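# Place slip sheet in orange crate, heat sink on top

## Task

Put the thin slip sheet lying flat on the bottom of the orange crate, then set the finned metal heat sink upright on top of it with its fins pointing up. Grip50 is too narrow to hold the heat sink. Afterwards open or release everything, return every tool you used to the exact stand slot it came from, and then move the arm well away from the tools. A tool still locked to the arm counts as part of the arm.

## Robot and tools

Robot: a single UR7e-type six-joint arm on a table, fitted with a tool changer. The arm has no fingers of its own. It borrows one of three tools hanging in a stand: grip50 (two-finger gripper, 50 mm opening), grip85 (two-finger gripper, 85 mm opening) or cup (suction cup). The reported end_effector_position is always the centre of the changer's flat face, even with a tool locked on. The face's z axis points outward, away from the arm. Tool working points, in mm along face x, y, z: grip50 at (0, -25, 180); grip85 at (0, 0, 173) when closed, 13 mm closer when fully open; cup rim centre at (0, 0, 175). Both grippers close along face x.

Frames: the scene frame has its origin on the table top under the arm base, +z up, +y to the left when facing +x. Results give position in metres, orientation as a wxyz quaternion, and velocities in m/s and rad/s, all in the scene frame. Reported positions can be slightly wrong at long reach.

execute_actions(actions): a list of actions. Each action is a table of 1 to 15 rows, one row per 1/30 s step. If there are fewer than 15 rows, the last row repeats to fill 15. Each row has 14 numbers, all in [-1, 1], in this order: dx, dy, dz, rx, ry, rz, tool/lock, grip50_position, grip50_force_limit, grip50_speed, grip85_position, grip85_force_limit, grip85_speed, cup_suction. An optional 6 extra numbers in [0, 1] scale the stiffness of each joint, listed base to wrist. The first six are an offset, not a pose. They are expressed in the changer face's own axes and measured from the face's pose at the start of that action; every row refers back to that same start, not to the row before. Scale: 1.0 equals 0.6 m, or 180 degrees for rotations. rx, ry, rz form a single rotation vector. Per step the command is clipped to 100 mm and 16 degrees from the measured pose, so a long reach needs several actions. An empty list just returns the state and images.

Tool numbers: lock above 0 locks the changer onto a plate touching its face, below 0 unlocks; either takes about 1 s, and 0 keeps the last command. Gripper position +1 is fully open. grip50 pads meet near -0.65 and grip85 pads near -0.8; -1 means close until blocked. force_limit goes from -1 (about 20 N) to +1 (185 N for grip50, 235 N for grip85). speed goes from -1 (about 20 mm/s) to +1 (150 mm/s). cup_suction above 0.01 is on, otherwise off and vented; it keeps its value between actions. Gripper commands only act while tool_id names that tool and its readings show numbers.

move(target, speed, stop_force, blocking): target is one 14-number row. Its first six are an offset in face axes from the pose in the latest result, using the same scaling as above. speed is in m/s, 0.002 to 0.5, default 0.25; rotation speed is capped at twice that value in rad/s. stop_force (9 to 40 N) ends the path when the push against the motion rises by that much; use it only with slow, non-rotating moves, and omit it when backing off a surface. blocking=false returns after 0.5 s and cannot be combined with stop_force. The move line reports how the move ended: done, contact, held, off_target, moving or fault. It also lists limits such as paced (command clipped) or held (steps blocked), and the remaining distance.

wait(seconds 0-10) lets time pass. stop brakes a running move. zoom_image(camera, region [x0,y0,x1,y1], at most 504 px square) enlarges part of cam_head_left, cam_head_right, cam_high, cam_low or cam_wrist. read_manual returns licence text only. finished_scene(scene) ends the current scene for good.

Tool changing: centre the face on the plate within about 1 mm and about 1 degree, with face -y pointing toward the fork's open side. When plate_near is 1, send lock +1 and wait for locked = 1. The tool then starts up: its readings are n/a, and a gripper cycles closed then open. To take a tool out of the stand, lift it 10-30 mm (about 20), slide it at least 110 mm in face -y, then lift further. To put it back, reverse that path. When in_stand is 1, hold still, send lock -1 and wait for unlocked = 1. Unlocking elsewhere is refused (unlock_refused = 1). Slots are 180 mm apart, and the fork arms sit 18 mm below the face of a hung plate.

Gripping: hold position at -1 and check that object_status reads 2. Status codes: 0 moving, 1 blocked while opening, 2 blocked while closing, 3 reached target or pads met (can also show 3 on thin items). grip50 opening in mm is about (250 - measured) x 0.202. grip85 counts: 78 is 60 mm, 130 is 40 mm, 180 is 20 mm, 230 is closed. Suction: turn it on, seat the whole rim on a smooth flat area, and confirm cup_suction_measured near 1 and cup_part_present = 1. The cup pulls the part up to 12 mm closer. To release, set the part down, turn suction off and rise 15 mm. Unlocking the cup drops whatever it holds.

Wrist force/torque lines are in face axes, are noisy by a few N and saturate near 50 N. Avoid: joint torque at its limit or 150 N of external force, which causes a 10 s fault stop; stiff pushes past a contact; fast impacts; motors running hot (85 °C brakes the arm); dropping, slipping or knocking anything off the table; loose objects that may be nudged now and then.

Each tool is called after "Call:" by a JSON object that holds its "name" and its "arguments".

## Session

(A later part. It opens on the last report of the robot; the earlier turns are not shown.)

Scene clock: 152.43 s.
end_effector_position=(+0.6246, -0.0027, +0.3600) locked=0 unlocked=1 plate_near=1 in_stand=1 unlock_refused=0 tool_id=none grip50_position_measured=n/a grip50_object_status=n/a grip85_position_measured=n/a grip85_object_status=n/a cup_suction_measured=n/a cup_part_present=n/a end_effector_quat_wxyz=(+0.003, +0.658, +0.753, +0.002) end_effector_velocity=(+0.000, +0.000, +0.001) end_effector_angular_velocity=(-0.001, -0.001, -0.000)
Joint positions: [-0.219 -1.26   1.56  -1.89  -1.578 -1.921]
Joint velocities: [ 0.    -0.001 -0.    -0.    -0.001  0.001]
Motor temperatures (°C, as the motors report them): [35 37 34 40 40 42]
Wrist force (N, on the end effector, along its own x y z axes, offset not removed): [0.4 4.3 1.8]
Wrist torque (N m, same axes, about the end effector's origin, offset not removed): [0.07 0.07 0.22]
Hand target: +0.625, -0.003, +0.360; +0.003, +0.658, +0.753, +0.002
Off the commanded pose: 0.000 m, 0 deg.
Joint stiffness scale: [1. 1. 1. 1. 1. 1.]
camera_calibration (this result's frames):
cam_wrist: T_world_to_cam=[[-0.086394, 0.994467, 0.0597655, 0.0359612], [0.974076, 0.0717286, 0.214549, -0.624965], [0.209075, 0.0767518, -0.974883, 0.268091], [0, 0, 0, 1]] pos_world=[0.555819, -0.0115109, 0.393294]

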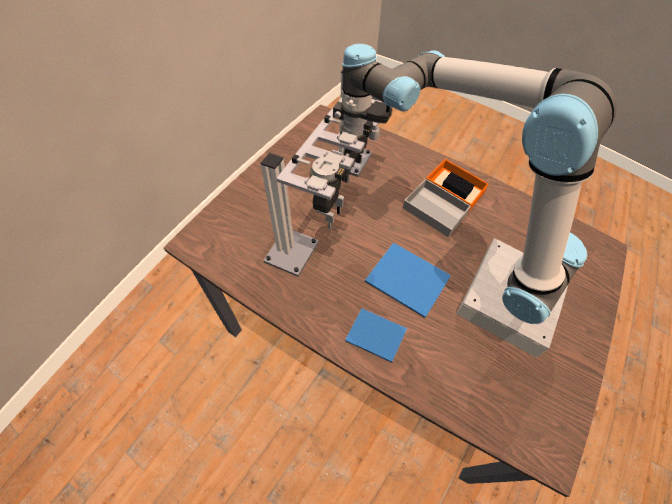

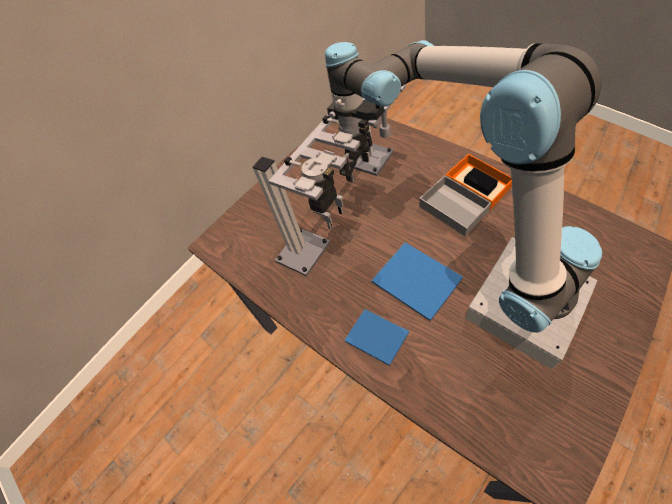

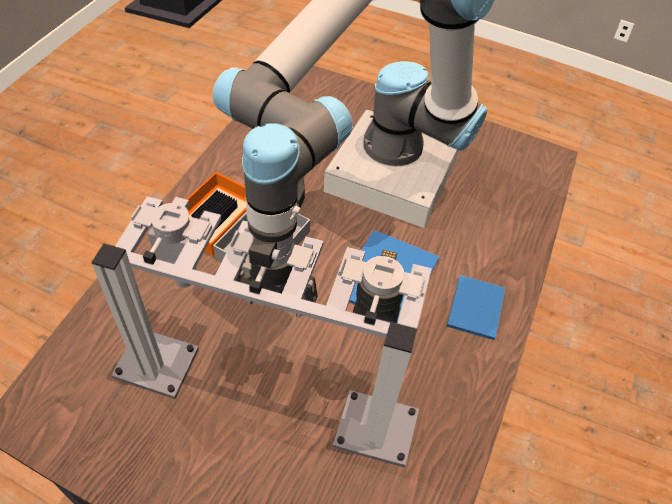

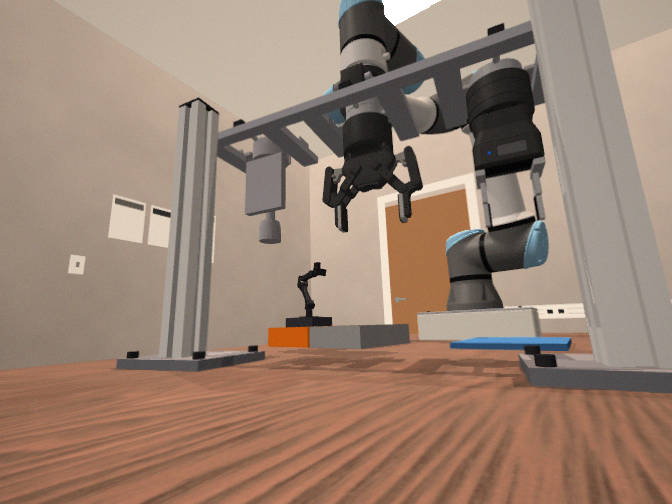

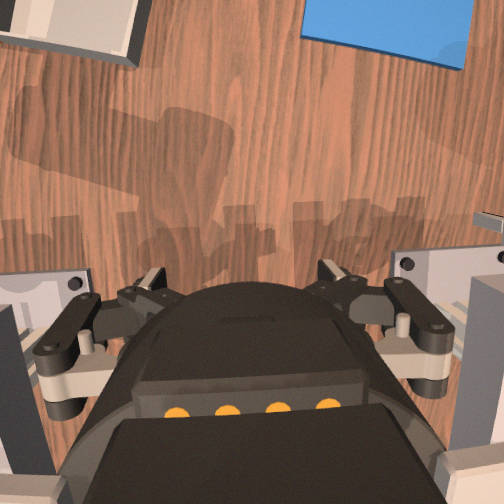

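Call:
{"name": "move", "arguments": {"target": [0,0,-0.06,0,0,0,0,1,0,0,1,0,0,0], "speed": 0.06}}

Call:
{"name": "move", "arguments": {"target": [0,-0.35,-0.15,0,0,0,0,1,0,0,1,0,0,0]}}

Call:
{"name": "finished_scene", "arguments": {"scene": 1}}

Scene clock: 163.13 s.
end_effector_position=(+0.6239, -0.0028, +0.3934) locked=0 unlocked=1 plate_near=0 in_stand=0 unlock_refused=0 tool_id=none grip50_position_measured=n/a grip50_object_status=n/a grip85_position_measured=n/a grip85_object_status=n/a cup_suction_measured=n/a cup_part_present=n/a end_effector_quat_wxyz=(+0.001, +0.658, +0.753, +0.001) end_effector_velocity=(-0.002, +0.001, +0.000) end_effector_angular_velocity=(+0.003, +0.011, +0.001)
Joint positions: [-0.219 -1.281  1.5   -1.805 -1.578 -1.921]
Joint velocities: [ 0.001 -0.001 -0.003  0.015  0.    -0.   ]
Motor temperatures (°C, as the motors report them): [35 37 34 40 40 42]
Wrist force (N, on the end effector, along its own x y z axes, offset not removed): [-0.5 3.6 3.4]
Wrist torque (N m, same axes, about the end effector's origin, offset not removed): [0.07 0.10 0.22]
Hand target: +0.624, -0.003, +0.396; +0.003, +0.658, +0.753, +0.002
Off the commanded pose: 0.003 m, 0 deg.
Joint stiffness scale: [1. 1. 1. 1. 1. 1.]
move: done
camera_calibration (this result's frames):
cam_wrist: T_world_to_cam=[[-0.0862305, 0.994424, 0.0607051, 0.0335371], [0.974736, 0.0716078, 0.211571, -0.630689], [0.206044, 0.0774153, -0.975476, 0.302931], [0, 0, 0, 1]] pos_world=[0.55523, -0.0116394, 0.426901]

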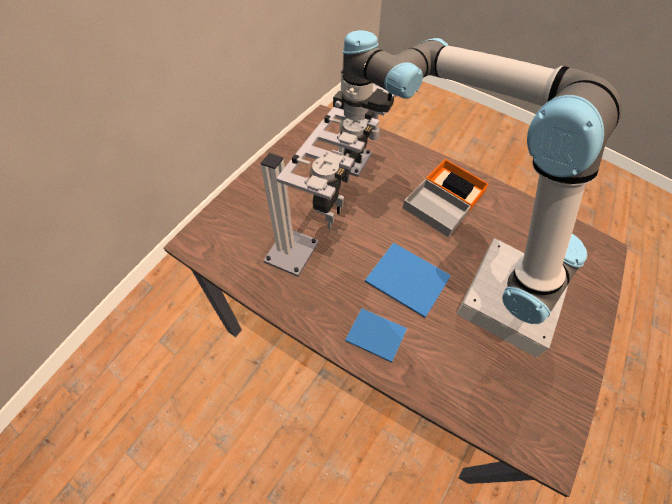

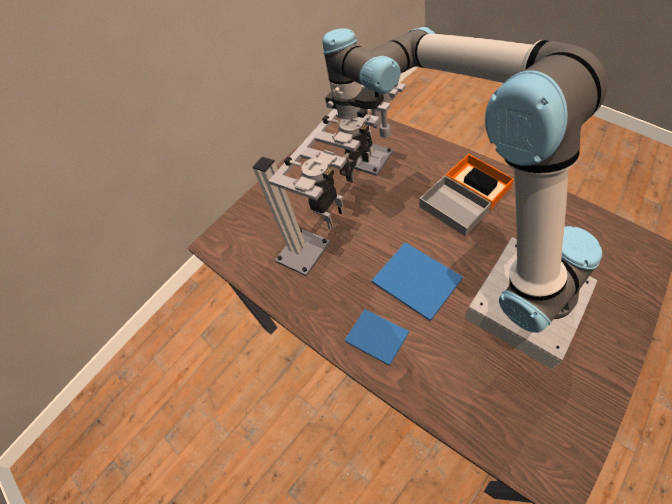

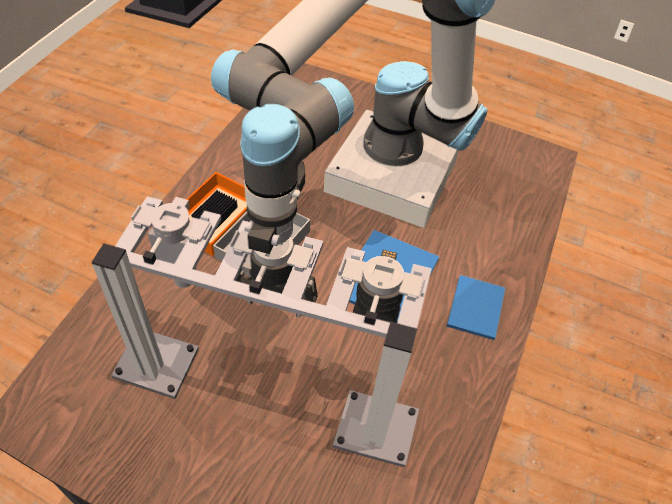

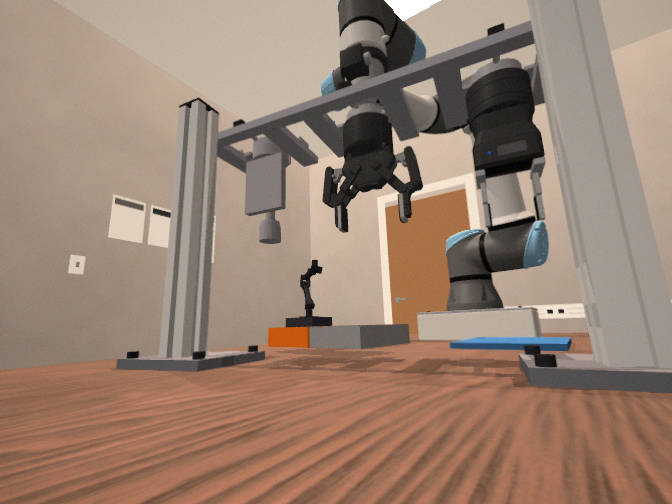

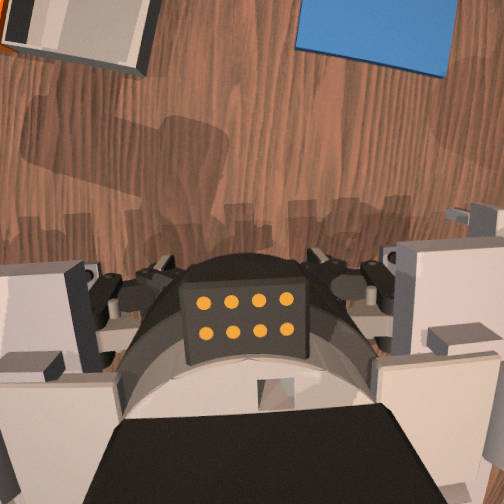

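Scene clock: 164.80 s.
end_effector_position=(+0.4167, -0.0307, +0.4831) locked=0 unlocked=1 plate_near=0 in_stand=0 unlock_refused=0 tool_id=none grip50_position_measured=n/a grip50_object_status=n/a grip85_position_measured=n/a grip85_object_status=n/a cup_suction_measured=n/a cup_part_present=n/a end_effector_quat_wxyz=(+0.002, +0.657, +0.754, +0.001) end_effector_velocity=(-0.002, -0.000, +0.001) end_effector_angular_velocity=(+0.000, +0.001, +0.004)
Joint positions: [-0.396 -1.816  1.823 -1.596 -1.575 -2.098]
Joint velocities: [-0.003 -0.005  0.     0.006 -0.    -0.007]
Motor temperatures (°C, as the motors report them): [35 37 34 40 40 42]
Wrist force (N, on the end effector, along its own x y z axes, offset not removed): [1.2 3.6 2.4]
Wrist torque (N m, same axes, about the end effector's origin, offset not removed): [0.01 0.00 0.18]
Hand target: +0.415, -0.031, +0.482; +0.001, +0.658, +0.753, +0.001
Off the commanded pose: 0.001 m, 0 deg.
Joint stiffness scale: [1. 1. 1. 1. 1. 1.]
move: done
camera_calibration (this result's frames):
cam_wrist: T_world_to_cam=[[-0.0871205, 0.994411, 0.059633, 0.0388951], [0.974295, 0.0725688, 0.213268, -0.446364], [0.207748, 0.0766801, -0.975172, 0.434354], [0, 0, 0, 1]] pos_world=[0.348043, -0.0395919, 0.516445]

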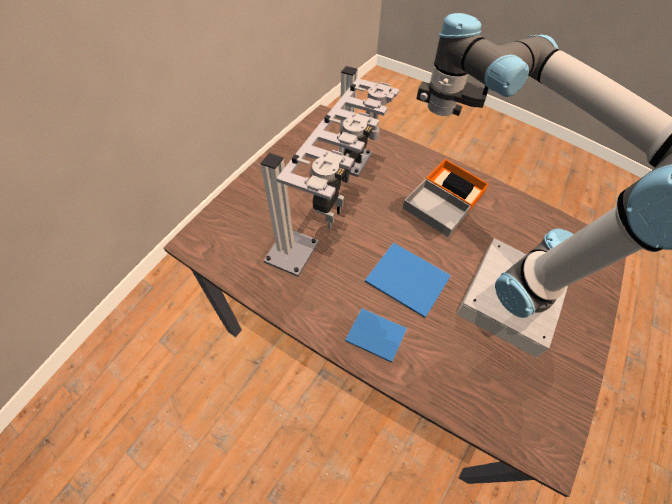

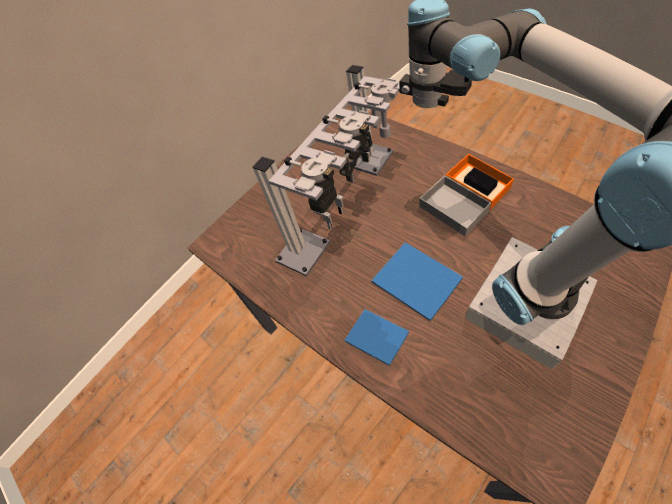

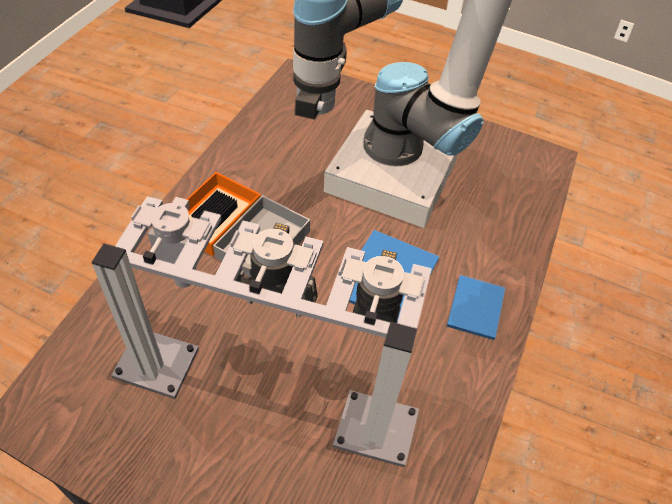

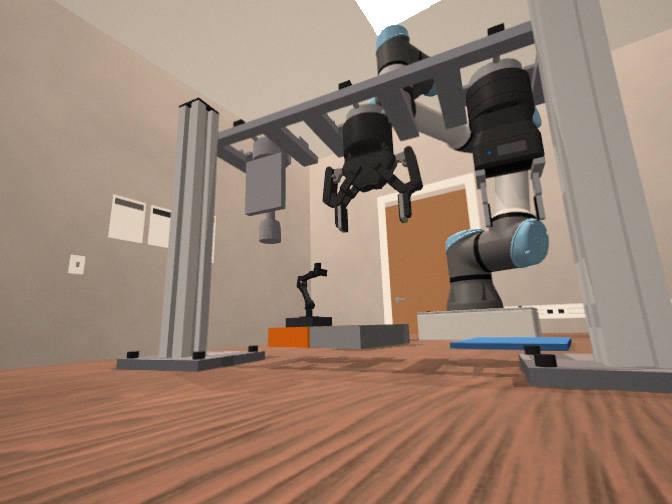

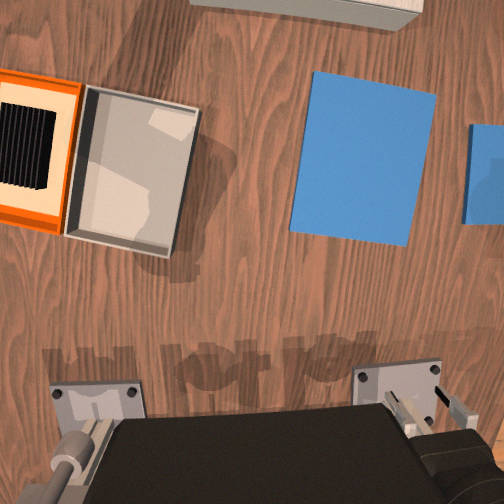

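The scene is finished: the task was done.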